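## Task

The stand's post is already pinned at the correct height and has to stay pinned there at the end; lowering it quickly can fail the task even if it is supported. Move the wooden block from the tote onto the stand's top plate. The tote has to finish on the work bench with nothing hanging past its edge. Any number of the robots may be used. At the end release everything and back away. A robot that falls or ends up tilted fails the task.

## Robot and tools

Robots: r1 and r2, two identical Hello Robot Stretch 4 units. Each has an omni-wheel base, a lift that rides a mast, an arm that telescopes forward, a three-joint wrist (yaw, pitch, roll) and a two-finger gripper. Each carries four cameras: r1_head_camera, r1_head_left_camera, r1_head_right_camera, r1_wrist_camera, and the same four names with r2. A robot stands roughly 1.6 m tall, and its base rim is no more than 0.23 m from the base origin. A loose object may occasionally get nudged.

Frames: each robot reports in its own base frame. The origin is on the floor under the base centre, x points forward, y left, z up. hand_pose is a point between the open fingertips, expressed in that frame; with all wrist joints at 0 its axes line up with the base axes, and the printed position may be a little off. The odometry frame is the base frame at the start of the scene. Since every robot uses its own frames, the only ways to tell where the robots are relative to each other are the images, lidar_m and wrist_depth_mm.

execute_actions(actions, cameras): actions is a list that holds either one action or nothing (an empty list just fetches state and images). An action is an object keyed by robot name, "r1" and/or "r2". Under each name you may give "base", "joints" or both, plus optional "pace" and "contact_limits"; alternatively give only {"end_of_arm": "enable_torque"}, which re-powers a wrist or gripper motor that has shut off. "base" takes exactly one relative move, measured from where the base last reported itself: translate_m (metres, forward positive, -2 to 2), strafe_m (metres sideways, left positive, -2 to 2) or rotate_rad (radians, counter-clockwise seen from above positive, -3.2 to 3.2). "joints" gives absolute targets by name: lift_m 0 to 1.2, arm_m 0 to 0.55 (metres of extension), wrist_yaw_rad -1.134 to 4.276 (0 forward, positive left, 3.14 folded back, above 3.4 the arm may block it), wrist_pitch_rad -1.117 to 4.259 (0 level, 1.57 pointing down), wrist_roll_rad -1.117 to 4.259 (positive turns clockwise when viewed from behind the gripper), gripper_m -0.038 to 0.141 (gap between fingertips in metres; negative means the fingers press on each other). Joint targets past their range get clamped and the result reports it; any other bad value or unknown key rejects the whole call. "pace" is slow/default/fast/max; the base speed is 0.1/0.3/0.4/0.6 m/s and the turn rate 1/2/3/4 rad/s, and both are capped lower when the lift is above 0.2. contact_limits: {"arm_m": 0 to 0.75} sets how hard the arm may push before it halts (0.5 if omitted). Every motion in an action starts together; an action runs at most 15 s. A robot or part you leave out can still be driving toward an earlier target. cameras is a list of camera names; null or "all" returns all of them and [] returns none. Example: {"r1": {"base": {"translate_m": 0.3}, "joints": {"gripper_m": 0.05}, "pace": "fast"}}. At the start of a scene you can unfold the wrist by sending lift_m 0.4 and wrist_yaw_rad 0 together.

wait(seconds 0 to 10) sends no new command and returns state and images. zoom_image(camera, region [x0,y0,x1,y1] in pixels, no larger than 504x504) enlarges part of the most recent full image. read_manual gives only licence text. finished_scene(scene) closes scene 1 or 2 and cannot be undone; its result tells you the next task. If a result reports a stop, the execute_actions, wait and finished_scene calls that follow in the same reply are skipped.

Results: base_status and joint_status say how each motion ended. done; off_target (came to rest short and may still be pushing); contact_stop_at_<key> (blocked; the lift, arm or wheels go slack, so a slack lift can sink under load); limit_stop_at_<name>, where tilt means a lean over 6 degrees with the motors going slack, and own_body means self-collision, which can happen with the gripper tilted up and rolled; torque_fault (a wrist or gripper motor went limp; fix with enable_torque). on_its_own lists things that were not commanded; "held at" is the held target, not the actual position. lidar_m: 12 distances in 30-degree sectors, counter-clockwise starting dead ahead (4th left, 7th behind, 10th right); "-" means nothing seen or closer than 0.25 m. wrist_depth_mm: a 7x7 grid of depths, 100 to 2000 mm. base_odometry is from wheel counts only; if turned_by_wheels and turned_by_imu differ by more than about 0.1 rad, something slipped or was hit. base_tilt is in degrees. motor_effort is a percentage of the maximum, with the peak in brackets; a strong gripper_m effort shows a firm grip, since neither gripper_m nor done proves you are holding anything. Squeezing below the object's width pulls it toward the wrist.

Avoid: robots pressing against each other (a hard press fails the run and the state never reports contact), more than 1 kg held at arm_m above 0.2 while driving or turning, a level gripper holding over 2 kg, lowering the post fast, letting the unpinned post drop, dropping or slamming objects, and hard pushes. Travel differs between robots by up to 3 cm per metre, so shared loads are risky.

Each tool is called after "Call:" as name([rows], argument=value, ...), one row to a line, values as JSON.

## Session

Call:
execute_actions(actions=[], cameras=["r1_head_left_camera","r2_head_left_camera","r1_wrist_camera","r2_wrist_camera"])

Scene clock: 0.00 s.
r1.base_odometry: x=+0.000 y=+0.000 heading=+0.000 (m, m, rad; r1's odometry frame)
r1.turned_by_wheels: +0.000 (rad since the last result)
r1.turned_by_imu: +0.000 (rad since the last result)
r1.base_tilt: forward=-0.3 right=-0.3 (deg)
r1.lidar_m: 0.74 0.95 2.02 3.52 2.20 1.25 1.26 1.61 5.26 1.20 0.82 0.72
r1.base_status: not commanded
r1.joint_positions: lift_m=+0.242 arm_m=+0.003 wrist_yaw_rad=+3.166 wrist_pitch_rad=+0.007 wrist_roll_rad=+0.001 gripper_m=+0.057
r1.joint_status: not commanded
r1.motor_effort: lift_m=+18 arm_m=+0 wrist_yaw_rad=+0 wrist_pitch_rad=-7 wrist_roll_rad=+1 gripper_m=-3 wheel_0=+0 wheel_1=+0 wheel_2=+0 (%)
r1.hand_pose: x=-0.1171 y=+0.0803 z=+0.4178 quat_wxyz=(-0.012, -0.003, +0.001, +1.000) (m; r1's base frame)
r1.wrist_depth_mm: - 139 210 - - - - / - 111 139 - - - - / - 116 140 1499 1808 - - / 142 140 201 - - - - / 216 - - - - - - / 224 1464 199 1499 196 1537 1537 / 224 960 1025 108 1025 976 1060
r2.base_odometry: x=+0.000 y=+0.000 heading=+0.000 (m, m, rad; r2's odometry frame)
r2.turned_by_wheels: +0.000 (rad since the last result)
r2.turned_by_imu: +0.000 (rad since the last result)
r2.base_tilt: forward=+0.0 right=-0.1 (deg)
r2.lidar_m: 1.15 3.05 3.28 4.05 1.54 1.31 1.98 2.17 0.97 0.72 0.73 0.78
r2.base_status: not commanded
r2.joint_positions: lift_m=+0.256 arm_m=+0.001 wrist_yaw_rad=+3.238 wrist_pitch_rad=+0.009 wrist_roll_rad=-0.011 gripper_m=+0.057
r2.joint_status: not commanded
r2.motor_effort: lift_m=+20 arm_m=+0 wrist_yaw_rad=-1 wrist_pitch_rad=-8 wrist_roll_rad=+0 gripper_m=-3 wheel_0=-1 wheel_1=+0 wheel_2=+1 (%)
r2.hand_pose: x=-0.1233 y=+0.0592 z=+0.4318 quat_wxyz=(-0.048, -0.004, -0.006, +0.999) (m; r2's base frame)
r2.wrist_depth_mm: - 143 142 - - - - / - - 139 - - - - / - 103 138 - - - 1576 / - 115 138 - - - - / 189 - - - - - - / 207 - 213 1921 213 1661 1537 / 206 1205 1118 153 1118 1118 1255
pictures: r1_head_left_camera, r1_wrist_camera, r2_head_left_camera, r2_wrist_camera
Images, in order (width x height): r1_head_left_camera 420x672, r1_wrist_camera 616x392, r2_head_left_camera 420x672, r2_wrist_camera 616x392.

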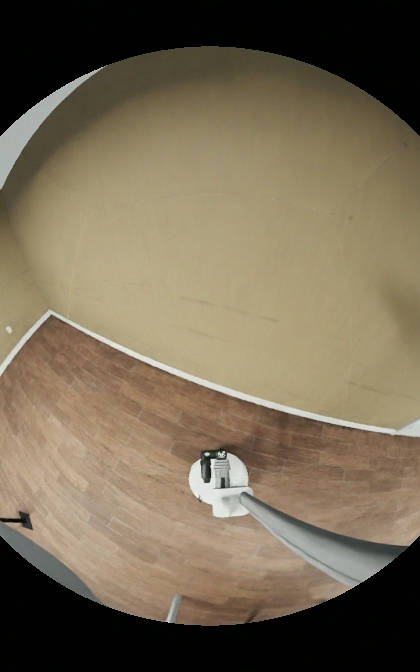

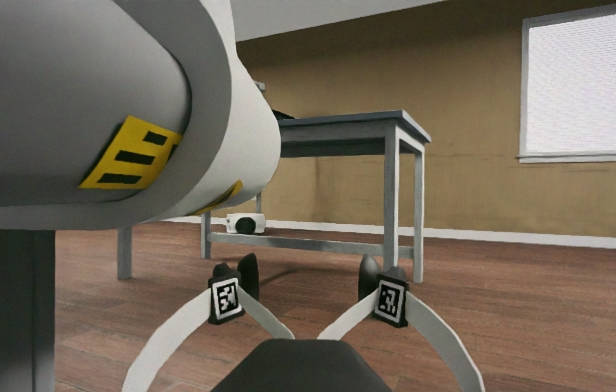

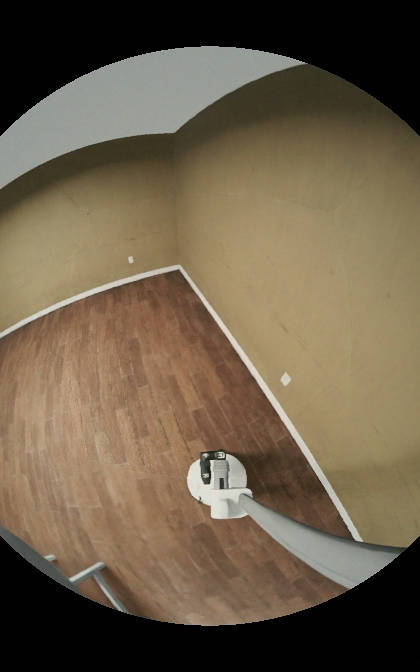

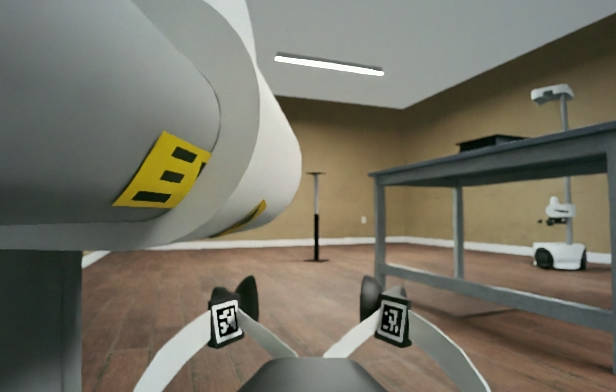

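Call:
execute_actions([
  {"r1":{"base":{"rotate_rad":2.77},"joints":{"lift_m":0.4,"wrist_yaw_rad":0}}},
], cameras=[])

Call:
execute_actions([
  {"r1":{"base":{"strafe_m":0.9},"joints":{"gripper_m":0.12},"pace":"fast"}},
], cameras=["r1_head_camera"])

Scene clock: 2.83 s.
r1.base_odometry: x=+0.000 y=+0.000 heading=+2.770 (m, m, rad; r1's odometry frame)
r1.turned_by_wheels: +2.770 (rad since the last result)
r1.turned_by_imu: +2.824 (rad since the last result)
r1.base_tilt: forward=-0.3 right=-0.3 (deg)
r1.lidar_m: 1.26 1.32 1.89 2.23 1.00 0.76 0.73 0.78 1.15 3.47 3.68 2.18
r1.base_status: done
r1.joint_positions: lift_m=+0.400 arm_m=+0.003 wrist_yaw_rad=+0.001 wrist_pitch_rad=+0.007 wrist_roll_rad=+0.001 gripper_m=+0.057
r1.joint_status: all done
r1.motor_effort: lift_m=+20(23) arm_m=-1(1) wrist_yaw_rad=-1(6) wrist_pitch_rad=-7(8) wrist_roll_rad=+1(2) gripper_m=-4(4) wheel_0=-1(7) wheel_1=+0(5) wheel_2=+0(6) (%)
r1.hand_pose: x=+0.4620 y=-0.0873 z=+0.5760 quat_wxyz=(+1.000, +0.001, +0.003, +0.000) (m; r1's base frame)
r1.wrist_depth_mm: - - - - - - - / - - - - - - - / 1281 1366 - - - - - / - - - - - - - / - - - - - - - / 1863 1708 198 1756 195 - - / 1308 1229 1336 108 1366 1281 1366
r2.base_odometry: x=+0.000 y=+0.000 heading=+0.000 (m, m, rad; r2's odometry frame)
r2.turned_by_wheels: +0.000 (rad since the last result)
r2.turned_by_imu: +0.000 (rad since the last result)
r2.base_tilt: forward=+0.0 right=+0.0 (deg)
r2.lidar_m: 1.16 3.06 3.29 4.05 1.56 1.34 1.98 2.15 0.97 0.75 0.72 0.79
r2.base_status: not commanded
r2.joint_positions: lift_m=+0.256 arm_m=+0.001 wrist_yaw_rad=+3.238 wrist_pitch_rad=+0.009 wrist_roll_rad=-0.011 gripper_m=+0.057
r2.joint_status: not commanded
r2.motor_effort: lift_m=+19(20) arm_m=+0(0) wrist_yaw_rad=-1(1) wrist_pitch_rad=-8(8) wrist_roll_rad=+0(0) gripper_m=-5(4) wheel_0=+0(0) wheel_1=+0(0) wheel_2=+1(1) (%)
r2.hand_pose: x=-0.1233 y=+0.0592 z=+0.4318 quat_wxyz=(-0.048, -0.004, -0.006, +0.999) (m; r2's base frame)
r2.wrist_depth_mm: - 142 142 - - - - / - - 138 - - - - / - 103 138 - - - 1537 / - 114 138 - - - - / 189 - - - - - - / 208 1983 213 1983 213 1708 1499 / 206 1182 1138 153 1138 1118 1255
pictures: none
No camera images: the call's "cameras" was empty. Leave "cameras" out to get every camera's image.

Scene clock: 6.30 s.
r1.base_odometry: x=-0.327 y=-0.839 heading=+2.770 (m, m, rad; r1's odometry frame)
r1.turned_by_wheels: +0.000 (rad since the last result)
r1.turned_by_imu: +0.001 (rad since the last result)
r1.base_tilt: forward=-0.2 right=-0.2 (deg)
r1.lidar_m: 1.31 1.40 4.45 2.12 0.89 0.69 0.67 0.71 1.04 3.60 2.93 1.33
r1.base_status: done
r1.joint_positions: lift_m=+0.400 arm_m=+0.003 wrist_yaw_rad=+0.000 wrist_pitch_rad=+0.007 wrist_roll_rad=+0.001 gripper_m=+0.120
r1.joint_status: all done
r1.motor_effort: lift_m=+20(20) arm_m=-1(1) wrist_yaw_rad=+0(1) wrist_pitch_rad=-8(8) wrist_roll_rad=+1(1) gripper_m=-1(5) wheel_0=+2(12) wheel_1=-1(10) wheel_2=+0(2) (%)
r1.hand_pose: x=+0.4619 y=-0.0874 z=+0.5760 quat_wxyz=(+1.000, +0.001, +0.003, +0.000) (m; r1's base frame)
r1.wrist_depth_mm: - - - - - - - / - - - - - - - / - - - 1255 - - - / - - - - - - - / - - - - - - - / 1921 1229 1661 1808 1661 1708 1863 / 1336 1205 1366 108 1366 1281 1281
r2.base_odometry: x=+0.000 y=+0.000 heading=+0.000 (m, m, rad; r2's odometry frame)
r2.turned_by_wheels: +0.000 (rad since the last result)
r2.turned_by_imu: +0.000 (rad since the last result)
r2.base_tilt: forward=+0.2 right=-0.1 (deg)
r2.lidar_m: 1.18 3.06 3.27 4.03 1.56 1.34 2.01 2.14 0.98 0.74 0.72 0.77
r2.base_status: not commanded
r2.joint_positions: lift_m=+0.256 arm_m=+0.001 wrist_yaw_rad=+3.238 wrist_pitch_rad=+0.009 wrist_roll_rad=-0.011 gripper_m=+0.057
r2.joint_status: not commanded
r2.motor_effort: lift_m=+19(19) arm_m=+0(0) wrist_yaw_rad=-1(1) wrist_pitch_rad=-8(7) wrist_roll_rad=+0(1) gripper_m=-7(3) wheel_0=+0(0) wheel_1=+0(0) wheel_2=+1(1) (%)
r2.hand_pose: x=-0.1233 y=+0.0592 z=+0.4318 quat_wxyz=(-0.048, -0.004, -0.006, +0.999) (m; r2's base frame)
r2.wrist_depth_mm: - 142 142 - - - - / - - 138 - - - - / - 103 138 - - - 1537 / - 114 138 - - - - / 189 - - - - - - / 207 - 213 1921 213 1708 1537 / 206 1182 1138 153 1098 1118 1255
pictures: r1_head_camera
Images, in order (width x height): r1_head_camera 420x560.

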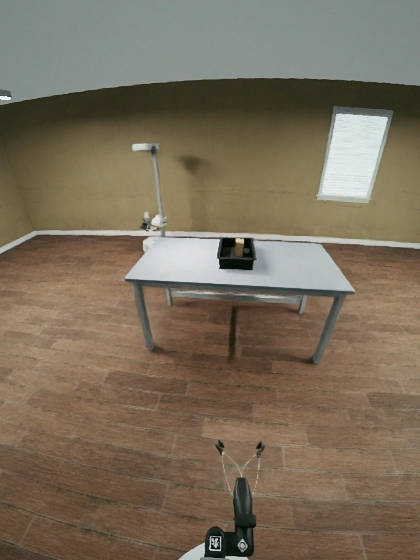

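Call:
execute_actions([
  {"r1":{"base":{"translate_m":1.0},"joints":{"lift_m":1.15,"wrist_pitch_rad":1.4},"pace":"fast"}},
], cameras=[])

Call:
execute_actions([
  {"r1":{"base":{"strafe_m":-0.1},"joints":{"arm_m":0.3},"pace":"fast"}},
], cameras=["r1_wrist_camera"])

Scene clock: 10.37 s.
r1.base_odometry: x=-1.259 y=-0.476 heading=+2.770 (m, m, rad; r1's odometry frame)
r1.turned_by_wheels: +0.000 (rad since the last result)
r1.turned_by_imu: +0.001 (rad since the last result)
r1.base_tilt: forward=-0.2 right=-0.2 (deg)
r1.lidar_m: 0.29 0.33 0.47 4.29 2.22 1.74 1.67 1.79 2.61 2.48 0.40 0.31
r1.base_status: done
r1.joint_positions: lift_m=+1.150 arm_m=+0.003 wrist_yaw_rad=+0.000 wrist_pitch_rad=+1.400 wrist_roll_rad=+0.001 gripper_m=+0.120
r1.joint_status: all done
r1.motor_effort: lift_m=+22(23) arm_m=-1(1) wrist_yaw_rad=+0(1) wrist_pitch_rad=-2(7) wrist_roll_rad=+1(2) gripper_m=-2(2) wheel_0=-1(6) wheel_1=+0(6) wheel_2=+1(11) (%)
r1.hand_pose: x=+0.2223 y=-0.0874 z=+1.0436 quat_wxyz=(+0.765, +0.000, +0.644, +0.000) (m; r1's base frame)
r1.wrist_depth_mm: 569 564 559 564 484 559 564 / 554 549 549 539 544 544 539 / 539 535 535 539 530 535 535 / 1281 1205 530 525 521 525 521 / 1255 1281 1255 1281 1255 1255 1229 / 1281 1205 1025 1008 1205 1229 1205 / 1229 1205 1098 108 1205 1205 1182
r2.base_odometry: x=+0.000 y=+0.000 heading=+0.000 (m, m, rad; r2's odometry frame)
r2.turned_by_wheels: +0.000 (rad since the last result)
r2.turned_by_imu: +0.001 (rad since the last result)
r2.base_tilt: forward=+0.0 right=+0.1 (deg)
r2.lidar_m: 1.20 3.05 3.30 4.06 1.61 1.33 1.98 2.18 0.95 0.75 0.73 0.77
r2.base_status: not commanded
r2.joint_positions: lift_m=+0.256 arm_m=+0.001 wrist_yaw_rad=+3.238 wrist_pitch_rad=+0.009 wrist_roll_rad=-0.011 gripper_m=+0.057
r2.joint_status: not commanded
r2.motor_effort: lift_m=+19(19) arm_m=+0(0) wrist_yaw_rad=+0(1) wrist_pitch_rad=-6(8) wrist_roll_rad=-1(0) gripper_m=-4(4) wheel_0=+0(0) wheel_1=+0(0) wheel_2=+1(1) (%)
r2.hand_pose: x=-0.1233 y=+0.0592 z=+0.4318 quat_wxyz=(-0.048, -0.004, -0.006, +0.999) (m; r2's base frame)
r2.wrist_depth_mm: - 142 142 - - - - / - - 138 - - - - / - 103 138 - - - 1576 / - 114 138 - - - - / 189 - - - - - - / 208 1921 213 1921 213 1708 1499 / 206 1205 1138 153 1098 1118 1281
pictures: none
No camera images: the call's "cameras" was empty. Leave "cameras" out to get every camera's image.

Scene clock: 12.07 s.
r1.base_odometry: x=-1.222 y=-0.382 heading=+2.770 (m, m, rad; r1's odometry frame)
r1.turned_by_wheels: +0.000 (rad since the last result)
r1.turned_by_imu: +0.000 (rad since the last result)
r1.base_tilt: forward=-0.2 right=-0.3 (deg)
r1.lidar_m: 0.29 0.32 0.47 4.41 2.23 1.72 1.68 1.81 2.59 2.41 0.40 0.30
r1.base_status: done
r1.joint_positions: lift_m=+1.150 arm_m=+0.299 wrist_yaw_rad=+0.000 wrist_pitch_rad=+1.400 wrist_roll_rad=+0.001 gripper_m=+0.120
r1.joint_status: all done
r1.motor_effort: lift_m=+22(22) arm_m=+6(7) wrist_yaw_rad=+0(1) wrist_pitch_rad=-1(2) wrist_roll_rad=+2(1) gripper_m=-4(1) wheel_0=+0(9) wheel_1=+0(9) wheel_2=+1(1) (%)
r1.hand_pose: x=+0.5187 y=-0.0874 z=+1.0436 quat_wxyz=(+0.765, +0.000, +0.644, +0.000) (m; r1's base frame)
r1.wrist_depth_mm: 569 559 554 549 549 554 554 / 549 544 544 539 539 539 539 / 539 535 530 530 530 535 530 / 525 504 517 517 521 517 517 / 512 477 504 504 508 508 508 / 500 496 413 415 492 488 496 / 492 488 492 108 484 480 480
r2.base_odometry: x=+0.000 y=+0.000 heading=+0.000 (m, m, rad; r2's odometry frame)
r2.turned_by_wheels: +0.000 (rad since the last result)
r2.turned_by_imu: +0.000 (rad since the last result)
r2.base_tilt: forward=+0.1 right=+0.0 (deg)
r2.lidar_m: 1.17 3.04 3.27 4.06 1.56 1.33 2.01 2.15 0.94 0.73 0.72 0.77
r2.base_status: not commanded
r2.joint_positions: lift_m=+0.256 arm_m=+0.001 wrist_yaw_rad=+3.238 wrist_pitch_rad=+0.009 wrist_roll_rad=-0.011 gripper_m=+0.057
r2.joint_status: not commanded
r2.motor_effort: lift_m=+20(19) arm_m=+0(0) wrist_yaw_rad=-1(1) wrist_pitch_rad=-8(8) wrist_roll_rad=+0(0) gripper_m=-2(5) wheel_0=+0(0) wheel_1=+0(0) wheel_2=+1(1) (%)
r2.hand_pose: x=-0.1233 y=+0.0592 z=+0.4318 quat_wxyz=(-0.048, -0.004, -0.006, +0.999) (m; r2's base frame)
r2.wrist_depth_mm: - 142 141 - - - - / - - 138 - - - - / - 103 138 - - - 1499 / - 115 138 - - - - / 189 - - - - - - / 207 1921 214 1921 212 1756 1537 / 205 1182 1138 154 1138 1118 1255
pictures: r1_wrist_camera
Images, in order (width x height): r1_wrist_camera 616x392.

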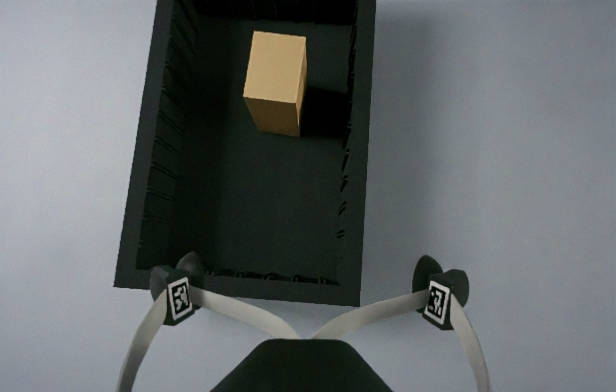

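Call:
execute_actions([
  {"r1":{"base":{"strafe_m":0.04},"joints":{"arm_m":0.52,"lift_m":1.05,"wrist_pitch_rad":1.57,"wrist_roll_rad":0.1,"gripper_m":0.1}}},
], cameras=[])

Call:
execute_actions([
  {"r1":{"base":{"translate_m":0.05}}},
], cameras=["r1_wrist_camera"])

Scene clock: 14.07 s.
r1.base_odometry: x=-1.237 y=-0.420 heading=+2.770 (m, m, rad; r1's odometry frame)
r1.turned_by_wheels: +0.000 (rad since the last result)
r1.turned_by_imu: +0.000 (rad since the last result)
r1.base_tilt: forward=-0.3 right=-0.2 (deg)
r1.lidar_m: 0.28 0.32 0.47 4.36 2.23 1.73 1.69 1.81 2.62 2.46 0.41 0.30
r1.base_status: done
r1.joint_positions: lift_m=+1.050 arm_m=+0.519 wrist_yaw_rad=+0.000 wrist_pitch_rad=+1.570 wrist_roll_rad=+0.100 gripper_m=+0.100
r1.joint_status: all done
r1.motor_effort: lift_m=+14(22) arm_m=+6(7) wrist_yaw_rad=+0(0) wrist_pitch_rad=+0(1) wrist_roll_rad=+2(6) gripper_m=-1(3) wheel_0=+1(7) wheel_1=+0(6) wheel_2=+1(3) (%)
r1.hand_pose: x=+0.6900 y=-0.0874 z=+0.9401 quat_wxyz=(+0.707, +0.035, +0.706, -0.035) (m; r1's base frame)
r1.wrist_depth_mm: 407 319 329 315 314 399 399 / 407 366 402 402 357 402 399 / 407 364 402 399 366 404 402 / 410 362 404 283 368 402 399 / 410 359 404 402 375 402 402 / 410 329 217 404 216 407 404 / 413 351 404 108 334 404 404
r2.base_odometry: x=+0.000 y=+0.000 heading=+0.000 (m, m, rad; r2's odometry frame)
r2.turned_by_wheels: +0.000 (rad since the last result)
r2.turned_by_imu: +0.000 (rad since the last result)
r2.base_tilt: forward=+0.0 right=-0.1 (deg)
r2.lidar_m: 1.19 3.03 3.25 4.02 1.53 1.32 2.03 2.15 0.98 0.76 0.70 0.76
r2.base_status: not commanded
r2.joint_positions: lift_m=+0.256 arm_m=+0.001 wrist_yaw_rad=+3.238 wrist_pitch_rad=+0.009 wrist_roll_rad=-0.011 gripper_m=+0.057
r2.joint_status: not commanded
r2.motor_effort: lift_m=+20(20) arm_m=+0(0) wrist_yaw_rad=-1(1) wrist_pitch_rad=-7(7) wrist_roll_rad=+0(1) gripper_m=-3(3) wheel_0=+0(0) wheel_1=+0(0) wheel_2=+1(1) (%)
r2.hand_pose: x=-0.1233 y=+0.0592 z=+0.4318 quat_wxyz=(-0.048, -0.004, -0.006, +0.999) (m; r2's base frame)
r2.wrist_depth_mm: - 142 141 - - - - / - - 138 - - - - / - 103 138 - - 1808 1537 / - 114 138 - - - - / 189 - - - - - - / 208 1921 213 1983 213 1708 1499 / 204 1205 1138 153 1118 1118 1229
pictures: none
No camera images: the call's "cameras" was empty. Leave "cameras" out to get every camera's image.

Scene clock: 15.23 s.
r1.base_odometry: x=-1.284 y=-0.402 heading=+2.771 (m, m, rad; r1's odometry frame)
r1.turned_by_wheels: +0.000 (rad since the last result)
r1.turned_by_imu: +0.000 (rad since the last result)
r1.base_tilt: forward=-0.2 right=-0.2 (deg)
r1.lidar_m: 0.25 0.26 0.40 4.35 2.29 1.78 1.73 1.86 2.68 0.76 0.33 0.26
r1.base_status: done
r1.joint_positions: lift_m=+1.050 arm_m=+0.519 wrist_yaw_rad=+0.000 wrist_pitch_rad=+1.570 wrist_roll_rad=+0.100 gripper_m=+0.100
r1.joint_status: not commanded
r1.motor_effort: lift_m=+14(14) arm_m=+6(6) wrist_yaw_rad=+1(0) wrist_pitch_rad=+0(1) wrist_roll_rad=+3(2) gripper_m=-1(0) wheel_0=+1(6) wheel_1=+0(4) wheel_2=+2(5) (%)
r1.hand_pose: x=+0.6901 y=-0.0874 z=+0.9401 quat_wxyz=(+0.707, +0.035, +0.706, -0.035) (m; r1's base frame)
r1.wrist_depth_mm: 404 404 404 404 402 402 399 / 407 332 325 329 314 402 397 / 410 355 404 404 377 402 399 / 410 355 404 399 387 402 402 / 410 351 404 285 392 402 402 / 413 324 217 285 216 404 402 / 413 357 407 108 349 407 407
r2.base_odometry: x=+0.000 y=+0.000 heading=+0.000 (m, m, rad; r2's odometry frame)
r2.turned_by_wheels: +0.000 (rad since the last result)
r2.turned_by_imu: +0.000 (rad since the last result)
r2.base_tilt: forward=+0.0 right=+0.0 (deg)
r2.lidar_m: 1.16 3.05 3.28 4.06 1.52 1.36 2.02 2.18 0.95 0.75 0.70 0.76
r2.base_status: not commanded
r2.joint_positions: lift_m=+0.256 arm_m=+0.001 wrist_yaw_rad=+3.238 wrist_pitch_rad=+0.009 wrist_roll_rad=-0.011 gripper_m=+0.057
r2.joint_status: not commanded
r2.motor_effort: lift_m=+19(20) arm_m=+0(0) wrist_yaw_rad=-1(0) wrist_pitch_rad=-6(8) wrist_roll_rad=+0(1) gripper_m=-6(3) wheel_0=+0(0) wheel_1=+0(0) wheel_2=+1(1) (%)
r2.hand_pose: x=-0.1233 y=+0.0592 z=+0.4318 quat_wxyz=(-0.048, -0.004, -0.006, +0.999) (m; r2's base frame)
r2.wrist_depth_mm: - 143 142 - - - - / - - 138 - - - - / - 103 138 - - 1983 1576 / - 114 138 - - - - / 189 - - - - - - / 208 1921 213 1983 213 1756 1499 / 206 1229 1118 153 1118 1098 1255
pictures: r1_wrist_camera
Images, in order (width x height): r1_wrist_camera 616x392.

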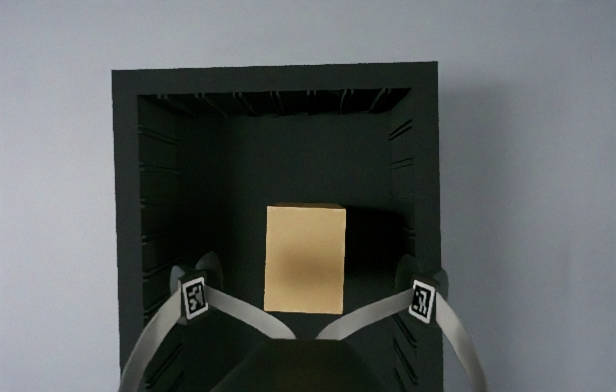

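Call:
execute_actions([
  {"r1":{"base":{"strafe_m":0.008},"joints":{"lift_m":0.94,"gripper_m":0.085}}},
], cameras=["r1_wrist_camera"])

Call:
execute_actions([
  {"r1":{"joints":{"gripper_m":0.0}}},
], cameras=[])

Call:
execute_actions([
  {"r1":{"joints":{"lift_m":1.2}}},
], cameras=["r1_wrist_camera"])

Call:
execute_actions([
  {"r1":{"base":{"translate_m":-0.2},"joints":{"arm_m":0.1}}},
], cameras=[])

Call:
execute_actions([
  {"r1":{"base":{"strafe_m":-2.0}}},
], cameras=["r1_head_right_camera"])

Scene clock: 17.07 s.
r1.base_odometry: x=-1.287 y=-0.409 heading=+2.771 (m, m, rad; r1's odometry frame)
r1.turned_by_wheels: +0.000 (rad since the last result)
r1.turned_by_imu: -0.001 (rad since the last result)
r1.base_tilt: forward=-0.2 right=-0.2 (deg)
r1.lidar_m: 0.25 0.28 0.38 4.33 2.29 1.77 1.74 1.85 2.68 0.77 0.35 0.25
r1.base_status: done
r1.joint_positions: lift_m=+0.940 arm_m=+0.519 wrist_yaw_rad=+0.000 wrist_pitch_rad=+1.570 wrist_roll_rad=+0.100 gripper_m=+0.085
r1.joint_status: all done
r1.motor_effort: lift_m=+13(14) arm_m=+6(6) wrist_yaw_rad=+1(1) wrist_pitch_rad=-1(0) wrist_roll_rad=+3(1) gripper_m=-4(3) wheel_0=+0(4) wheel_1=-2(8) wheel_2=+0(1) (%)
r1.hand_pose: x=+0.6901 y=-0.0874 z=+0.8301 quat_wxyz=(+0.707, +0.035, +0.706, -0.035) (m; r1's base frame)
r1.wrist_depth_mm: 208 208 207 206 206 205 291 / 218 262 291 293 287 216 291 / 217 293 294 293 291 217 293 / 216 290 296 293 293 220 294 / 214 287 294 174 290 220 294 / 213 267 195 175 188 208 296 / 213 251 297 108 293 208 296
r2.base_odometry: x=+0.000 y=+0.000 heading=+0.000 (m, m, rad; r2's odometry frame)
r2.turned_by_wheels: +0.000 (rad since the last result)
r2.turned_by_imu: +0.000 (rad since the last result)
r2.base_tilt: forward=+0.0 right=+0.0 (deg)
r2.lidar_m: 1.19 3.05 3.29 4.04 1.55 1.34 2.00 2.18 0.96 0.74 0.72 0.79
r2.base_status: not commanded
r2.joint_positions: lift_m=+0.256 arm_m=+0.001 wrist_yaw_rad=+3.238 wrist_pitch_rad=+0.009 wrist_roll_rad=-0.011 gripper_m=+0.057
r2.joint_status: not commanded
r2.motor_effort: lift_m=+20(20) arm_m=+0(1) wrist_yaw_rad=-1(0) wrist_pitch_rad=-7(8) wrist_roll_rad=+0(0) gripper_m=-5(5) wheel_0=+0(0) wheel_1=+0(0) wheel_2=+1(1) (%)
r2.hand_pose: x=-0.1233 y=+0.0592 z=+0.4318 quat_wxyz=(-0.048, -0.004, -0.006, +0.999) (m; r2's base frame)
r2.wrist_depth_mm: - 143 142 - - - - / - - 138 - - - - / - 103 138 - - 1921 1576 / - 114 138 - - - - / 189 - - - - - - / 207 1921 214 1863 213 1756 1537 / 206 1182 1138 153 1118 1138 1255
pictures: r1_wrist_camera
Images, in order (width x height): r1_wrist_camera 616x392.

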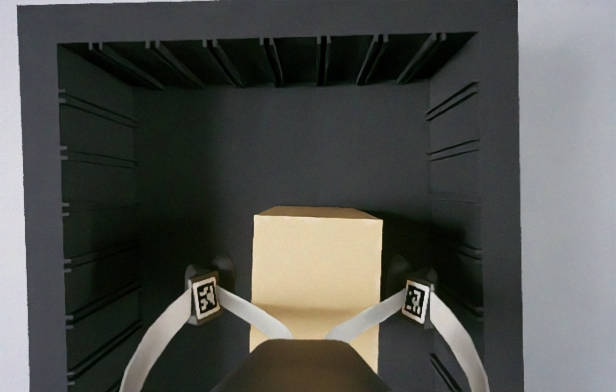

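Scene clock: 18.70 s.
r1.base_odometry: x=-1.287 y=-0.409 heading=+2.771 (m, m, rad; r1's odometry frame)
r1.turned_by_wheels: +0.000 (rad since the last result)
r1.turned_by_imu: +0.000 (rad since the last result)
r1.base_tilt: forward=-0.1 right=-0.2 (deg)
r1.lidar_m: 0.25 0.28 0.40 4.35 2.32 1.77 1.74 1.86 2.70 0.78 0.33 0.25
r1.base_status: not commanded
r1.joint_positions: lift_m=+0.940 arm_m=+0.519 wrist_yaw_rad=+0.000 wrist_pitch_rad=+1.570 wrist_roll_rad=+0.100 gripper_m=+0.001
r1.joint_status: all done
r1.motor_effort: lift_m=+14(14) arm_m=+6(6) wrist_yaw_rad=+0(1) wrist_pitch_rad=-1(1) wrist_roll_rad=+3(3) gripper_m=-26(26) wheel_0=+0(0) wheel_1=-1(2) wheel_2=+0(0) (%)
r1.hand_pose: x=+0.6901 y=-0.0874 z=+0.8300 quat_wxyz=(+0.707, +0.035, +0.706, -0.035) (m; r1's base frame)
r1.wrist_depth_mm: 207 207 206 206 204 204 290 / 216 262 291 291 290 204 290 / 216 290 294 290 291 205 293 / 214 289 294 291 293 206 291 / 213 287 294 159 291 206 293 / 212 244 180 159 180 206 293 / 211 282 296 108 294 207 294
r2.base_odometry: x=+0.000 y=+0.000 heading=+0.000 (m, m, rad; r2's odometry frame)
r2.turned_by_wheels: +0.000 (rad since the last result)
r2.turned_by_imu: +0.000 (rad since the last result)
r2.base_tilt: forward=+0.1 right=+0.0 (deg)
r2.lidar_m: 1.15 3.06 3.29 4.06 1.55 1.35 2.00 2.16 0.94 0.75 0.71 0.79
r2.base_status: not commanded
r2.joint_positions: lift_m=+0.256 arm_m=+0.001 wrist_yaw_rad=+3.238 wrist_pitch_rad=+0.009 wrist_roll_rad=-0.011 gripper_m=+0.057
r2.joint_status: not commanded
r2.motor_effort: lift_m=+20(20) arm_m=+0(0) wrist_yaw_rad=-1(0) wrist_pitch_rad=-7(7) wrist_roll_rad=+0(1) gripper_m=-4(2) wheel_0=+0(0) wheel_1=+0(0) wheel_2=+1(1) (%)
r2.hand_pose: x=-0.1233 y=+0.0592 z=+0.4318 quat_wxyz=(-0.048, -0.004, -0.006, +0.999) (m; r2's base frame)
r2.wrist_depth_mm: - 142 142 - - - - / - - 139 - - - - / - 103 138 - - 1863 1576 / - 114 138 - - - - / 188 - - - - - - / 207 1921 213 1983 213 1808 1537 / 206 1182 1118 153 1118 1118 1255
pictures: none
No camera images: the call's "cameras" was empty. Leave "cameras" out to get every camera's image.

Scene clock: 20.83 s.
r1.base_odometry: x=-1.287 y=-0.409 heading=+2.771 (m, m, rad; r1's odometry frame)
r1.turned_by_wheels: +0.000 (rad since the last result)
r1.turned_by_imu: +0.000 (rad since the last result)
r1.base_tilt: forward=-0.2 right=-0.2 (deg)
r1.lidar_m: 0.25 0.25 0.38 4.34 2.28 1.78 1.74 1.84 2.67 0.78 0.35 0.25
r1.base_status: not commanded
r1.joint_positions: lift_m=+1.199 arm_m=+0.519 wrist_yaw_rad=+0.000 wrist_pitch_rad=+1.570 wrist_roll_rad=+0.100 gripper_m=+0.001
r1.joint_status: all done
joint sent to its limit — the command would take r1.lift_m past its upper limit, so that joint was sent only as far as its limit.
r1.motor_effort: lift_m=+23(25) arm_m=+6(6) wrist_yaw_rad=+0(0) wrist_pitch_rad=-1(1) wrist_roll_rad=+2(3) gripper_m=-27(25) wheel_0=+0(0) wheel_1=-1(1) wheel_2=+0(0) (%)
r1.hand_pose: x=+0.6901 y=-0.0874 z=+1.0883 quat_wxyz=(+0.706, +0.035, +0.706, -0.035) (m; r1's base frame)
r1.wrist_depth_mm: 559 554 549 549 549 544 539 / 554 554 549 549 549 544 544 / 554 559 500 549 544 549 544 / 564 549 554 549 549 549 549 / 559 559 473 159 504 554 549 / 564 554 180 159 180 549 549 / 564 559 477 108 469 549 549
r2.base_odometry: x=+0.000 y=+0.000 heading=+0.000 (m, m, rad; r2's odometry frame)
r2.turned_by_wheels: +0.000 (rad since the last result)
r2.turned_by_imu: +0.000 (rad since the last result)
r2.base_tilt: forward=+0.1 right=+0.0 (deg)
r2.lidar_m: 1.15 3.05 3.28 4.08 1.58 1.34 2.01 2.18 0.97 0.76 0.71 0.76
r2.base_status: not commanded
r2.joint_positions: lift_m=+0.256 arm_m=+0.001 wrist_yaw_rad=+3.238 wrist_pitch_rad=+0.009 wrist_roll_rad=-0.011 gripper_m=+0.057
r2.joint_status: not commanded
r2.motor_effort: lift_m=+20(20) arm_m=+0(0) wrist_yaw_rad=-1(1) wrist_pitch_rad=-8(8) wrist_roll_rad=+0(1) gripper_m=-3(4) wheel_0=+0(0) wheel_1=+0(0) wheel_2=+1(1) (%)
r2.hand_pose: x=-0.1233 y=+0.0592 z=+0.4318 quat_wxyz=(-0.048, -0.004, -0.006, +0.999) (m; r2's base frame)
r2.wrist_depth_mm: - 142 141 - - - - / - - 139 - - - - / - 103 138 - - - 1537 / - 114 138 - - - - / 188 - - - - - - / 207 1983 214 1983 212 1756 1537 / 206 1205 1138 153 1118 1138 1281
pictures: r1_wrist_camera
Images, in order (width x height): r1_wrist_camera 616x392.

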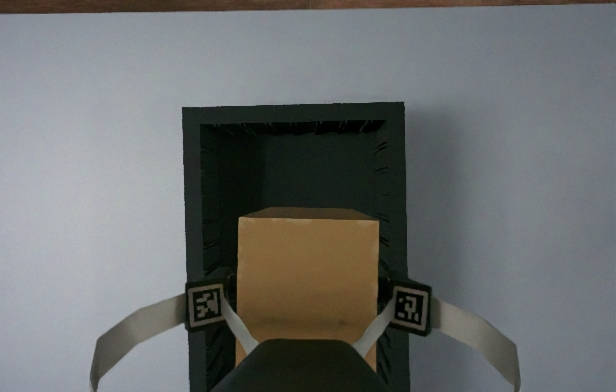

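Scene clock: 23.17 s.
r1.base_odometry: x=-1.100 y=-0.482 heading=+2.770 (m, m, rad; r1's odometry frame)
r1.turned_by_wheels: +0.000 (rad since the last result)
r1.turned_by_imu: -0.001 (rad since the last result)
r1.base_tilt: forward=-0.3 right=-0.2 (deg)
r1.lidar_m: 0.44 0.47 0.70 4.36 2.01 1.57 1.53 1.64 2.37 4.39 0.61 0.45
r1.base_status: done
r1.joint_positions: lift_m=+1.199 arm_m=+0.101 wrist_yaw_rad=+0.000 wrist_pitch_rad=+1.570 wrist_roll_rad=+0.100 gripper_m=+0.001
r1.joint_status: all done
r1.motor_effort: lift_m=+23(23) arm_m=-6(6) wrist_yaw_rad=+1(0) wrist_pitch_rad=-2(2) wrist_roll_rad=+1(3) gripper_m=-26(30) wheel_0=+1(6) wheel_1=+0(6) wheel_2=-2(4) (%)
r1.hand_pose: x=+0.2721 y=-0.0874 z=+1.0883 quat_wxyz=(+0.706, +0.035, +0.706, -0.035) (m; r1's base frame)
r1.wrist_depth_mm: 554 554 549 549 554 549 544 / 559 559 554 549 549 544 544 / 1336 1308 1281 1308 1281 1308 1308 / 1336 1308 1336 1308 1308 1308 1308 / 1336 1336 1336 158 1336 1308 1281 / 1308 1336 180 159 180 1308 1308 / 1308 1308 1308 108 1281 1308 1308
r2.base_odometry: x=+0.000 y=+0.000 heading=+0.000 (m, m, rad; r2's odometry frame)
r2.turned_by_wheels: +0.000 (rad since the last result)
r2.turned_by_imu: +0.000 (rad since the last result)
r2.base_tilt: forward=+0.0 right=-0.1 (deg)
r2.lidar_m: 1.18 3.05 3.29 4.06 1.54 1.35 2.03 2.15 0.98 0.73 0.72 0.79
r2.base_status: not commanded
r2.joint_positions: lift_m=+0.256 arm_m=+0.001 wrist_yaw_rad=+3.238 wrist_pitch_rad=+0.009 wrist_roll_rad=-0.011 gripper_m=+0.057
r2.joint_status: not commanded
r2.motor_effort: lift_m=+20(20) arm_m=+0(0) wrist_yaw_rad=+0(1) wrist_pitch_rad=-8(7) wrist_roll_rad=+0(1) gripper_m=-4(2) wheel_0=+0(0) wheel_1=+0(0) wheel_2=+1(1) (%)
r2.hand_pose: x=-0.1233 y=+0.0592 z=+0.4318 quat_wxyz=(-0.048, -0.004, -0.006, +0.999) (m; r2's base frame)
r2.wrist_depth_mm: - 142 142 - - - - / - - 138 - - - - / - 103 138 - - - 1576 / - 115 138 - - - - / 189 - - - - - - / 208 1921 213 1983 213 1756 1537 / 206 1182 1098 153 1098 1098 1255
pictures: none
No camera images: the call's "cameras" was empty. Leave "cameras" out to get every camera's image.

Scene clock: 31.17 s.
r1.base_odometry: x=-0.375 y=+1.382 heading=+2.770 (m, m, rad; r1's odometry frame)
r1.turned_by_wheels: +0.000 (rad since the last result)
r1.turned_by_imu: -0.003 (rad since the last result)
r1.base_tilt: forward=-0.2 right=-0.3 (deg)
r1.lidar_m: 3.03 3.24 1.29 1.71 2.24 1.71 1.65 1.78 2.44 2.36 2.52 0.78
r1.base_status: done
r1.joint_positions: lift_m=+1.199 arm_m=+0.101 wrist_yaw_rad=+0.000 wrist_pitch_rad=+1.570 wrist_roll_rad=+0.100 gripper_m=+0.001
r1.joint_status: not commanded
r1.motor_effort: lift_m=+22(23) arm_m=-6(6) wrist_yaw_rad=+1(1) wrist_pitch_rad=-1(1) wrist_roll_rad=+1(2) gripper_m=-28(27) wheel_0=+0(11) wheel_1=+1(10) wheel_2=-2(8) (%)
r1.hand_pose: x=+0.2722 y=-0.0874 z=+1.0883 quat_wxyz=(+0.706, +0.035, +0.706, -0.035) (m; r1's base frame)
r1.wrist_depth_mm: 1281 1308 1308 1281 1308 1281 1255 / 1336 1308 1308 1281 1308 1308 1281 / 1308 1281 1281 1308 1308 1281 1281 / 1308 1308 1308 1336 1308 1281 1308 / 1308 1308 1308 159 1281 1308 1308 / 1308 1336 179 159 180 1308 1281 / 1336 1308 1308 108 1308 1308 1308
r2.base_odometry: x=+0.000 y=+0.000 heading=+0.000 (m, m, rad; r2's odometry frame)
r2.turned_by_wheels: +0.000 (rad since the last result)
r2.turned_by_imu: +0.001 (rad since the last result)
r2.base_tilt: forward=+0.1 right=+0.0 (deg)
r2.lidar_m: 1.17 3.05 3.31 4.06 1.60 1.34 1.99 2.15 0.95 0.72 0.73 0.77
r2.base_status: not commanded
r2.joint_positions: lift_m=+0.256 arm_m=+0.001 wrist_yaw_rad=+3.238 wrist_pitch_rad=+0.009 wrist_roll_rad=-0.011 gripper_m=+0.057
r2.joint_status: not commanded
r2.motor_effort: lift_m=+20(20) arm_m=+0(0) wrist_yaw_rad=-1(0) wrist_pitch_rad=-7(9) wrist_roll_rad=+0(0) gripper_m=-6(1) wheel_0=+0(0) wheel_1=+0(0) wheel_2=+1(1) (%)
r2.hand_pose: x=-0.1233 y=+0.0592 z=+0.4318 quat_wxyz=(-0.048, -0.004, -0.006, +0.999) (m; r2's base frame)
r2.wrist_depth_mm: - 142 141 - - - - / - - 139 - - - - / - 103 138 - - - 1537 / - 114 138 - - - - / 188 - - - - - - / 207 1983 213 - 213 1708 1499 / 206 1182 1118 153 1118 1118 1255
pictures: r1_head_right_camera
Images, in order (width x height): r1_head_right_camera 420x672.

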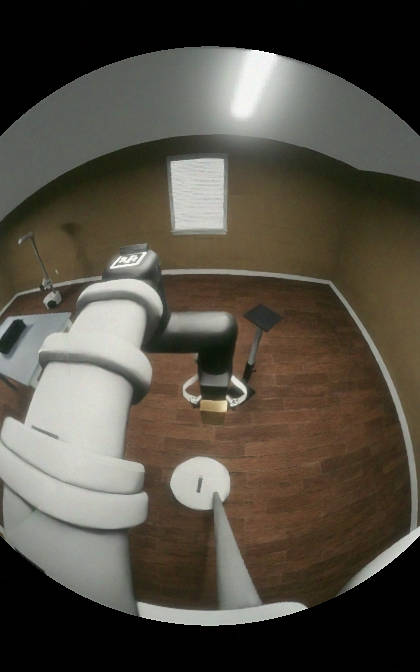

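Call:
execute_actions([
  {"r1":{"base":{"strafe_m":-0.28},"joints":{"arm_m":0.35}}},
], cameras=[])

Call:
execute_actions([
  {"r1":{"base":{"translate_m":0.12}}},
], cameras=["r1_wrist_camera"])

Scene clock: 33.57 s.
r1.base_odometry: x=-0.273 y=+1.643 heading=+2.770 (m, m, rad; r1's odometry frame)
r1.turned_by_wheels: +0.000 (rad since the last result)
r1.turned_by_imu: -0.001 (rad since the last result)
r1.base_tilt: forward=-0.1 right=-0.2 (deg)
r1.lidar_m: 0.72 3.24 1.53 1.58 2.28 1.73 1.69 1.83 2.15 2.08 2.20 3.09
r1.base_status: done
r1.joint_positions: lift_m=+1.199 arm_m=+0.349 wrist_yaw_rad=+0.000 wrist_pitch_rad=+1.570 wrist_roll_rad=+0.100 gripper_m=+0.001
r1.joint_status: all done
r1.motor_effort: lift_m=+23(23) arm_m=+6(7) wrist_yaw_rad=+0(1) wrist_pitch_rad=-1(2) wrist_roll_rad=+2(2) gripper_m=-26(25) wheel_0=-2(10) wheel_1=+2(5) wheel_2=-1(2) (%)
r1.hand_pose: x=+0.5200 y=-0.0874 z=+1.0883 quat_wxyz=(+0.707, +0.035, +0.706, -0.035) (m; r1's base frame)
r1.wrist_depth_mm: 1308 1308 1281 379 1308 1281 1281 / 1308 1308 1308 1336 1308 1281 1281 / 1308 1308 1308 1308 1281 1308 1308 / 1308 1308 1336 1308 1308 1308 1308 / 1336 1281 1308 159 1308 1336 1308 / 1336 1308 180 159 180 1336 1308 / 1336 1336 1308 108 1281 1281 1308
r2.base_odometry: x=+0.000 y=+0.000 heading=+0.000 (m, m, rad; r2's odometry frame)
r2.turned_by_wheels: +0.000 (rad since the last result)
r2.turned_by_imu: +0.000 (rad since the last result)
r2.base_tilt: forward=+0.1 right=+0.0 (deg)
r2.lidar_m: 1.17 3.05 3.26 4.06 1.60 1.36 2.01 2.14 0.97 0.73 0.69 0.78
r2.base_status: not commanded
r2.joint_positions: lift_m=+0.256 arm_m=+0.001 wrist_yaw_rad=+3.238 wrist_pitch_rad=+0.009 wrist_roll_rad=-0.011 gripper_m=+0.057
r2.joint_status: not commanded
r2.motor_effort: lift_m=+19(19) arm_m=+0(0) wrist_yaw_rad=-1(1) wrist_pitch_rad=-8(8) wrist_roll_rad=+0(0) gripper_m=-3(5) wheel_0=+0(0) wheel_1=+0(0) wheel_2=+1(1) (%)
r2.hand_pose: x=-0.1233 y=+0.0592 z=+0.4318 quat_wxyz=(-0.048, -0.004, -0.006, +0.999) (m; r2's base frame)
r2.wrist_depth_mm: - 142 142 - - - - / - - 138 - - - - / - 103 138 - - - 1576 / - 114 138 - - - - / 189 - - - - - - / 206 1921 213 1983 213 1661 1499 / 206 1205 1118 153 1118 1078 1281
pictures: none
No camera images: the call's "cameras" was empty. Leave "cameras" out to get every camera's image.

Scene clock: 35.23 s.
r1.base_odometry: x=-0.385 y=+1.687 heading=+2.771 (m, m, rad; r1's odometry frame)
r1.turned_by_wheels: +0.000 (rad since the last result)
r1.turned_by_imu: +0.000 (rad since the last result)
r1.base_tilt: forward=-0.1 right=-0.3 (deg)
r1.lidar_m: 0.58 3.10 1.54 1.52 2.43 1.86 1.81 1.95 2.15 2.09 2.24 3.00
r1.base_status: done
r1.joint_positions: lift_m=+1.199 arm_m=+0.349 wrist_yaw_rad=+0.000 wrist_pitch_rad=+1.570 wrist_roll_rad=+0.100 gripper_m=+0.001
r1.joint_status: not commanded
r1.motor_effort: lift_m=+23(22) arm_m=+6(6) wrist_yaw_rad=+0(1) wrist_pitch_rad=-1(1) wrist_roll_rad=+2(1) gripper_m=-25(26) wheel_0=+2(6) wheel_1=+0(3) wheel_2=+1(10) (%)
r1.hand_pose: x=+0.5200 y=-0.0874 z=+1.0883 quat_wxyz=(+0.706, +0.035, +0.706, -0.035) (m; r1's base frame)
r1.wrist_depth_mm: 1308 1308 1308 379 1308 1281 1308 / 1336 1281 382 379 379 1281 1281 / 1308 1308 1308 382 1308 1308 1308 / 1308 1336 1336 1281 1308 1308 1308 / 1336 1308 1308 158 1308 1281 1308 / 1336 1336 180 159 180 1308 1308 / 1336 1281 1336 108 1308 1281 1308
r2.base_odometry: x=+0.000 y=+0.000 heading=+0.000 (m, m, rad; r2's odometry frame)
r2.turned_by_wheels: +0.000 (rad since the last result)
r2.turned_by_imu: +0.000 (rad since the last result)
r2.base_tilt: forward=+0.0 right=+0.0 (deg)
r2.lidar_m: 1.19 3.06 3.29 4.04 1.57 1.38 2.02 2.17 0.97 0.75 0.69 0.79
r2.base_status: not commanded
r2.joint_positions: lift_m=+0.256 arm_m=+0.001 wrist_yaw_rad=+3.238 wrist_pitch_rad=+0.009 wrist_roll_rad=-0.011 gripper_m=+0.057
r2.joint_status: not commanded
r2.motor_effort: lift_m=+19(19) arm_m=+0(0) wrist_yaw_rad=-1(1) wrist_pitch_rad=-8(8) wrist_roll_rad=+1(0) gripper_m=-3(5) wheel_0=+0(0) wheel_1=+0(0) wheel_2=+1(1) (%)
r2.hand_pose: x=-0.1233 y=+0.0592 z=+0.4318 quat_wxyz=(-0.048, -0.004, -0.006, +0.999) (m; r2's base frame)
r2.wrist_depth_mm: - 142 142 - - - - / - - 138 - - - - / - 103 138 - - - 1576 / - 115 138 - - - - / 188 - - - - - - / 207 1983 213 1983 212 1756 1537 / 206 1160 1118 153 1118 1118 1255
pictures: r1_wrist_camera
Images, in order (width x height): r1_wrist_camera 616x392.

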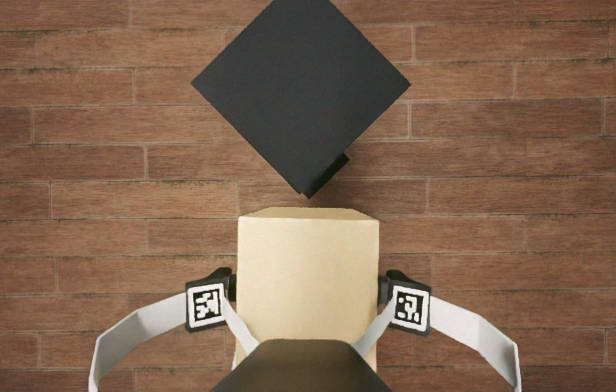

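Call:
execute_actions([
  {"r1":{"joints":{"arm_m":0.51,"lift_m":1.107}}},
], cameras=["r1_wrist_camera"])

Call:
execute_actions([
  {"r1":{"joints":{"gripper_m":0.1}}},
], cameras=[])

Call:
execute_actions([
  {"r1":{"joints":{"lift_m":1.195}}},
], cameras=["r1_wrist_camera"])

Call:
execute_actions([
  {"r1":{"joints":{"arm_m":0.1}}},
], cameras=["r1_head_right_camera"])

Scene clock: 37.03 s.
r1.base_odometry: x=-0.385 y=+1.687 heading=+2.771 (m, m, rad; r1's odometry frame)
r1.turned_by_wheels: +0.000 (rad since the last result)
r1.turned_by_imu: +0.000 (rad since the last result)
r1.base_tilt: forward=-0.1 right=-0.3 (deg)
r1.lidar_m: 0.57 3.11 1.54 1.53 2.45 1.86 1.83 1.94 2.13 2.10 2.22 3.01
r1.base_status: not commanded
r1.joint_positions: lift_m=+1.107 arm_m=+0.509 wrist_yaw_rad=+0.000 wrist_pitch_rad=+1.570 wrist_roll_rad=+0.100 gripper_m=+0.001
r1.joint_status: all done
r1.motor_effort: lift_m=+14(21) arm_m=+6(7) wrist_yaw_rad=+0(0) wrist_pitch_rad=+0(2) wrist_roll_rad=+1(2) gripper_m=-25(27) wheel_0=+2(2) wheel_1=+0(0) wheel_2=+1(1) (%)
r1.hand_pose: x=+0.6800 y=-0.0874 z=+0.9970 quat_wxyz=(+0.707, +0.035, +0.706, -0.035) (m; r1's base frame)
r1.wrist_depth_mm: 1229 1205 1229 1205 1205 1205 1182 / 1229 1229 1229 1205 1229 1205 1205 / 1229 1205 1205 289 1255 1229 1205 / 1255 1255 1229 291 290 1205 1205 / 1229 1229 291 159 290 1205 1205 / 1229 1229 180 159 180 1205 1205 / 1229 1229 1229 108 1229 1205 1205
r2.base_odometry: x=+0.000 y=+0.000 heading=+0.000 (m, m, rad; r2's odometry frame)
r2.turned_by_wheels: +0.000 (rad since the last result)
r2.turned_by_imu: +0.000 (rad since the last result)
r2.base_tilt: forward=+0.1 right=+0.0 (deg)
r2.lidar_m: 1.18 3.04 3.30 4.05 1.54 1.37 1.99 2.14 0.95 0.74 0.74 0.76
r2.base_status: not commanded
r2.joint_positions: lift_m=+0.256 arm_m=+0.001 wrist_yaw_rad=+3.238 wrist_pitch_rad=+0.009 wrist_roll_rad=-0.011 gripper_m=+0.057
r2.joint_status: not commanded
r2.motor_effort: lift_m=+20(19) arm_m=+0(0) wrist_yaw_rad=-1(1) wrist_pitch_rad=-8(7) wrist_roll_rad=+0(1) gripper_m=-4(3) wheel_0=+0(0) wheel_1=+0(0) wheel_2=+1(1) (%)
r2.hand_pose: x=-0.1233 y=+0.0592 z=+0.4318 quat_wxyz=(-0.048, -0.004, -0.006, +0.999) (m; r2's base frame)
r2.wrist_depth_mm: - 142 141 - - - - / - - 138 - - - - / - 103 138 - - - 1537 / - 114 138 - - - - / 189 - - - - - - / 207 1983 214 1921 213 1708 1537 / 206 1182 1118 153 1098 1118 1281
pictures: r1_wrist_camera
Images, in order (width x height): r1_wrist_camera 616x392.

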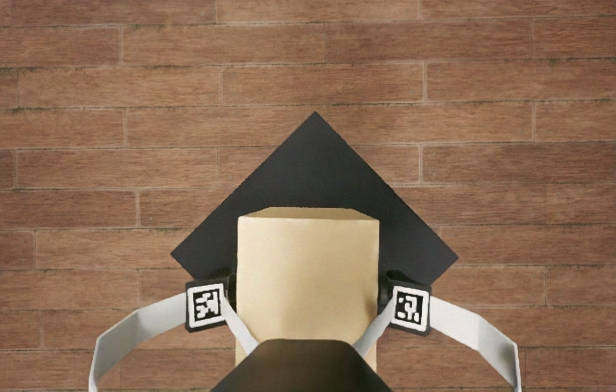

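Scene clock: 38.83 s.
r1.base_odometry: x=-0.385 y=+1.687 heading=+2.771 (m, m, rad; r1's odometry frame)
r1.turned_by_wheels: +0.000 (rad since the last result)
r1.turned_by_imu: +0.000 (rad since the last result)
r1.base_tilt: forward=-0.1 right=-0.2 (deg)
r1.lidar_m: 0.57 3.11 1.55 1.53 2.43 1.88 1.82 1.96 2.14 2.09 2.23 2.97
r1.base_status: not commanded
r1.joint_positions: lift_m=+1.107 arm_m=+0.509 wrist_yaw_rad=+0.000 wrist_pitch_rad=+1.570 wrist_roll_rad=+0.100 gripper_m=+0.100
r1.joint_status: all done
r1.motor_effort: lift_m=+14(14) arm_m=+6(6) wrist_yaw_rad=+1(2) wrist_pitch_rad=-2(8) wrist_roll_rad=+2(3) gripper_m=-1(26) wheel_0=+2(2) wheel_1=+0(0) wheel_2=+0(0) (%)
r1.hand_pose: x=+0.6799 y=-0.0874 z=+0.9970 quat_wxyz=(+0.706, +0.035, +0.706, -0.035) (m; r1's base frame)
r1.wrist_depth_mm: 1229 1205 1205 1205 1229 1205 1205 / 1229 1205 1229 1205 1205 1205 1205 / 1229 1205 1229 291 1205 1205 1205 / 1229 1229 1255 291 291 1229 1205 / 1229 1229 294 172 290 1229 1205 / 1255 1229 193 172 193 1182 1205 / 1229 1229 1229 108 1205 1205 1229
r2.base_odometry: x=+0.000 y=+0.000 heading=+0.000 (m, m, rad; r2's odometry frame)
r2.turned_by_wheels: +0.000 (rad since the last result)
r2.turned_by_imu: +0.000 (rad since the last result)
r2.base_tilt: forward=+0.1 right=-0.1 (deg)
r2.lidar_m: 1.20 3.05 3.30 4.05 1.58 1.34 2.01 2.14 0.95 0.71 0.69 0.75
r2.base_status: not commanded
r2.joint_positions: lift_m=+0.256 arm_m=+0.001 wrist_yaw_rad=+3.238 wrist_pitch_rad=+0.009 wrist_roll_rad=-0.011 gripper_m=+0.057
r2.joint_status: not commanded
r2.motor_effort: lift_m=+19(19) arm_m=+0(1) wrist_yaw_rad=-1(1) wrist_pitch_rad=-7(7) wrist_roll_rad=-1(0) gripper_m=-2(6) wheel_0=+0(0) wheel_1=+0(0) wheel_2=+1(1) (%)
r2.hand_pose: x=-0.1233 y=+0.0592 z=+0.4318 quat_wxyz=(-0.048, -0.004, -0.006, +0.999) (m; r2's base frame)
r2.wrist_depth_mm: - 143 142 - - - - / - - 138 - - - - / - 103 138 - - - 1576 / - 115 138 - - - - / 188 - - - - - - / 208 1921 213 1921 213 1661 1499 / 207 1205 1138 153 1138 1118 1255
pictures: none
No camera images: the call's "cameras" was empty. Leave "cameras" out to get every camera's image.

Scene clock: 40.20 s.
r1.base_odometry: x=-0.385 y=+1.687 heading=+2.771 (m, m, rad; r1's odometry frame)
r1.turned_by_wheels: +0.000 (rad since the last result)
r1.turned_by_imu: +0.000 (rad since the last result)
r1.base_tilt: forward=-0.3 right=-0.2 (deg)
r1.lidar_m: 0.57 3.08 1.53 1.52 2.42 1.86 1.83 1.95 2.15 2.10 2.21 3.02
r1.base_status: not commanded
r1.joint_positions: lift_m=+1.195 arm_m=+0.509 wrist_yaw_rad=+0.000 wrist_pitch_rad=+1.570 wrist_roll_rad=+0.100 gripper_m=+0.100
r1.joint_status: all done
r1.motor_effort: lift_m=+22(23) arm_m=+6(6) wrist_yaw_rad=+1(2) wrist_pitch_rad=-1(2) wrist_roll_rad=+1(2) gripper_m=-4(4) wheel_0=+2(2) wheel_1=+0(0) wheel_2=+1(1) (%)
r1.hand_pose: x=+0.6799 y=-0.0874 z=+1.0844 quat_wxyz=(+0.706, +0.035, +0.706, -0.035) (m; r1's base frame)
r1.wrist_depth_mm: 1308 1255 1281 1281 1281 1308 1281 / 1308 1281 1308 1308 1308 1308 1308 / 1308 1308 1281 1281 1308 1308 1281 / 1336 1336 1308 379 1308 1308 1281 / 1308 1308 379 259 379 1281 1308 / 1308 1308 218 259 216 1308 1308 / 1308 1308 1336 108 1308 1336 1281
r2.base_odometry: x=+0.000 y=+0.000 heading=+0.000 (m, m, rad; r2's odometry frame)
r2.turned_by_wheels: +0.000 (rad since the last result)
r2.turned_by_imu: +0.000 (rad since the last result)
r2.base_tilt: forward=-0.1 right=+0.0 (deg)
r2.lidar_m: 1.19 3.07 3.31 4.06 1.59 1.34 2.01 2.16 0.93 0.73 0.71 0.80
r2.base_status: not commanded
r2.joint_positions: lift_m=+0.256 arm_m=+0.001 wrist_yaw_rad=+3.238 wrist_pitch_rad=+0.009 wrist_roll_rad=-0.011 gripper_m=+0.057
r2.joint_status: not commanded
r2.motor_effort: lift_m=+19(20) arm_m=+0(0) wrist_yaw_rad=-1(1) wrist_pitch_rad=-7(7) wrist_roll_rad=-1(0) gripper_m=-3(2) wheel_0=+0(0) wheel_1=+0(0) wheel_2=+1(1) (%)
r2.hand_pose: x=-0.1233 y=+0.0592 z=+0.4318 quat_wxyz=(-0.048, -0.004, -0.006, +0.999) (m; r2's base frame)
r2.wrist_depth_mm: - 142 142 - - - - / - - 139 - - - - / - 103 138 - - - 1537 / - 115 138 - - - - / 189 - - - - - - / 207 1921 213 1921 213 1708 1576 / 206 1229 1118 153 1118 1118 1255
pictures: r1_wrist_camera
Images, in order (width x height): r1_wrist_camera 616x392.

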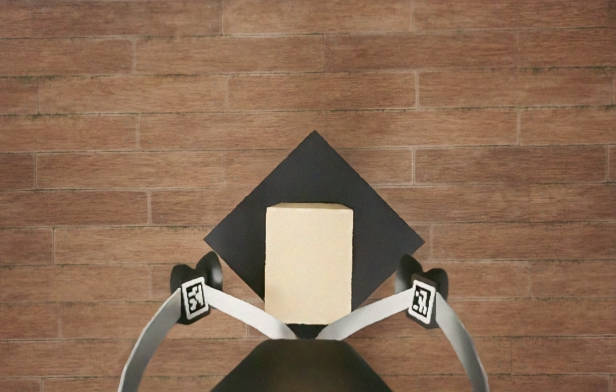

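Scene clock: 42.50 s.
r1.base_odometry: x=-0.385 y=+1.687 heading=+2.771 (m, m, rad; r1's odometry frame)
r1.turned_by_wheels: +0.000 (rad since the last result)
r1.turned_by_imu: +0.000 (rad since the last result)
r1.base_tilt: forward=-0.2 right=-0.2 (deg)
r1.lidar_m: 0.58 3.09 1.56 1.52 2.41 1.86 1.82 1.96 2.14 2.08 2.24 3.02
r1.base_status: not commanded
r1.joint_positions: lift_m=+1.195 arm_m=+0.101 wrist_yaw_rad=+0.000 wrist_pitch_rad=+1.570 wrist_roll_rad=+0.100 gripper_m=+0.100
r1.joint_status: all done
r1.motor_effort: lift_m=+22(22) arm_m=-6(7) wrist_yaw_rad=+1(2) wrist_pitch_rad=-2(1) wrist_roll_rad=+3(2) gripper_m=+0(2) wheel_0=+2(2) wheel_1=+0(0) wheel_2=+1(1) (%)
r1.hand_pose: x=+0.2722 y=-0.0874 z=+1.0844 quat_wxyz=(+0.706, +0.035, +0.706, -0.035) (m; r1's base frame)
r1.wrist_depth_mm: 1336 1308 1308 1308 1308 1281 1281 / 1308 1336 1308 1281 1255 1308 1281 / 1308 1336 1308 1308 1281 1281 1281 / 1308 1308 1308 1308 1308 1308 1281 / 1336 1281 1308 1098 1281 1281 1308 / 1336 1308 218 1118 216 1281 1308 / 1336 1308 1308 108 1336 1308 1281
r2.base_odometry: x=+0.000 y=+0.000 heading=+0.000 (m, m, rad; r2's odometry frame)
r2.turned_by_wheels: +0.000 (rad since the last result)
r2.turned_by_imu: +0.000 (rad since the last result)
r2.base_tilt: forward=+0.0 right=-0.1 (deg)
r2.lidar_m: 1.16 3.05 3.30 4.03 1.56 1.33 2.00 2.19 0.98 0.75 0.72 0.78
r2.base_status: not commanded
r2.joint_positions: lift_m=+0.256 arm_m=+0.001 wrist_yaw_rad=+3.238 wrist_pitch_rad=+0.009 wrist_roll_rad=-0.011 gripper_m=+0.057
r2.joint_status: not commanded
r2.motor_effort: lift_m=+20(20) arm_m=+0(0) wrist_yaw_rad=-1(0) wrist_pitch_rad=-8(8) wrist_roll_rad=+0(0) gripper_m=-4(3) wheel_0=+0(1) wheel_1=+0(0) wheel_2=+1(1) (%)
r2.hand_pose: x=-0.1233 y=+0.0592 z=+0.4318 quat_wxyz=(-0.048, -0.004, -0.006, +0.999) (m; r2's base frame)
r2.wrist_depth_mm: - 142 142 - - - - / - - 139 - - - - / - 103 138 - - - 1576 / - 114 138 - - - - / 188 - - - - - - / 206 1808 213 1983 213 1708 1537 / 206 1182 1138 153 1098 1118 1308
pictures: r1_head_right_camera
Images, in order (width x height): r1_head_right_camera 420x672.

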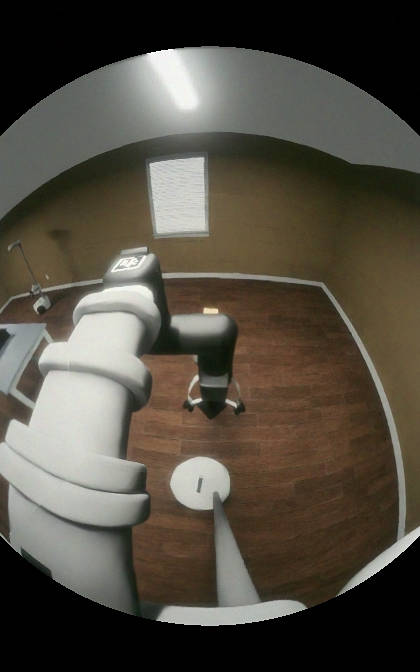

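Call:
finished_scene(scene=2)

The scene is finished: the task was done.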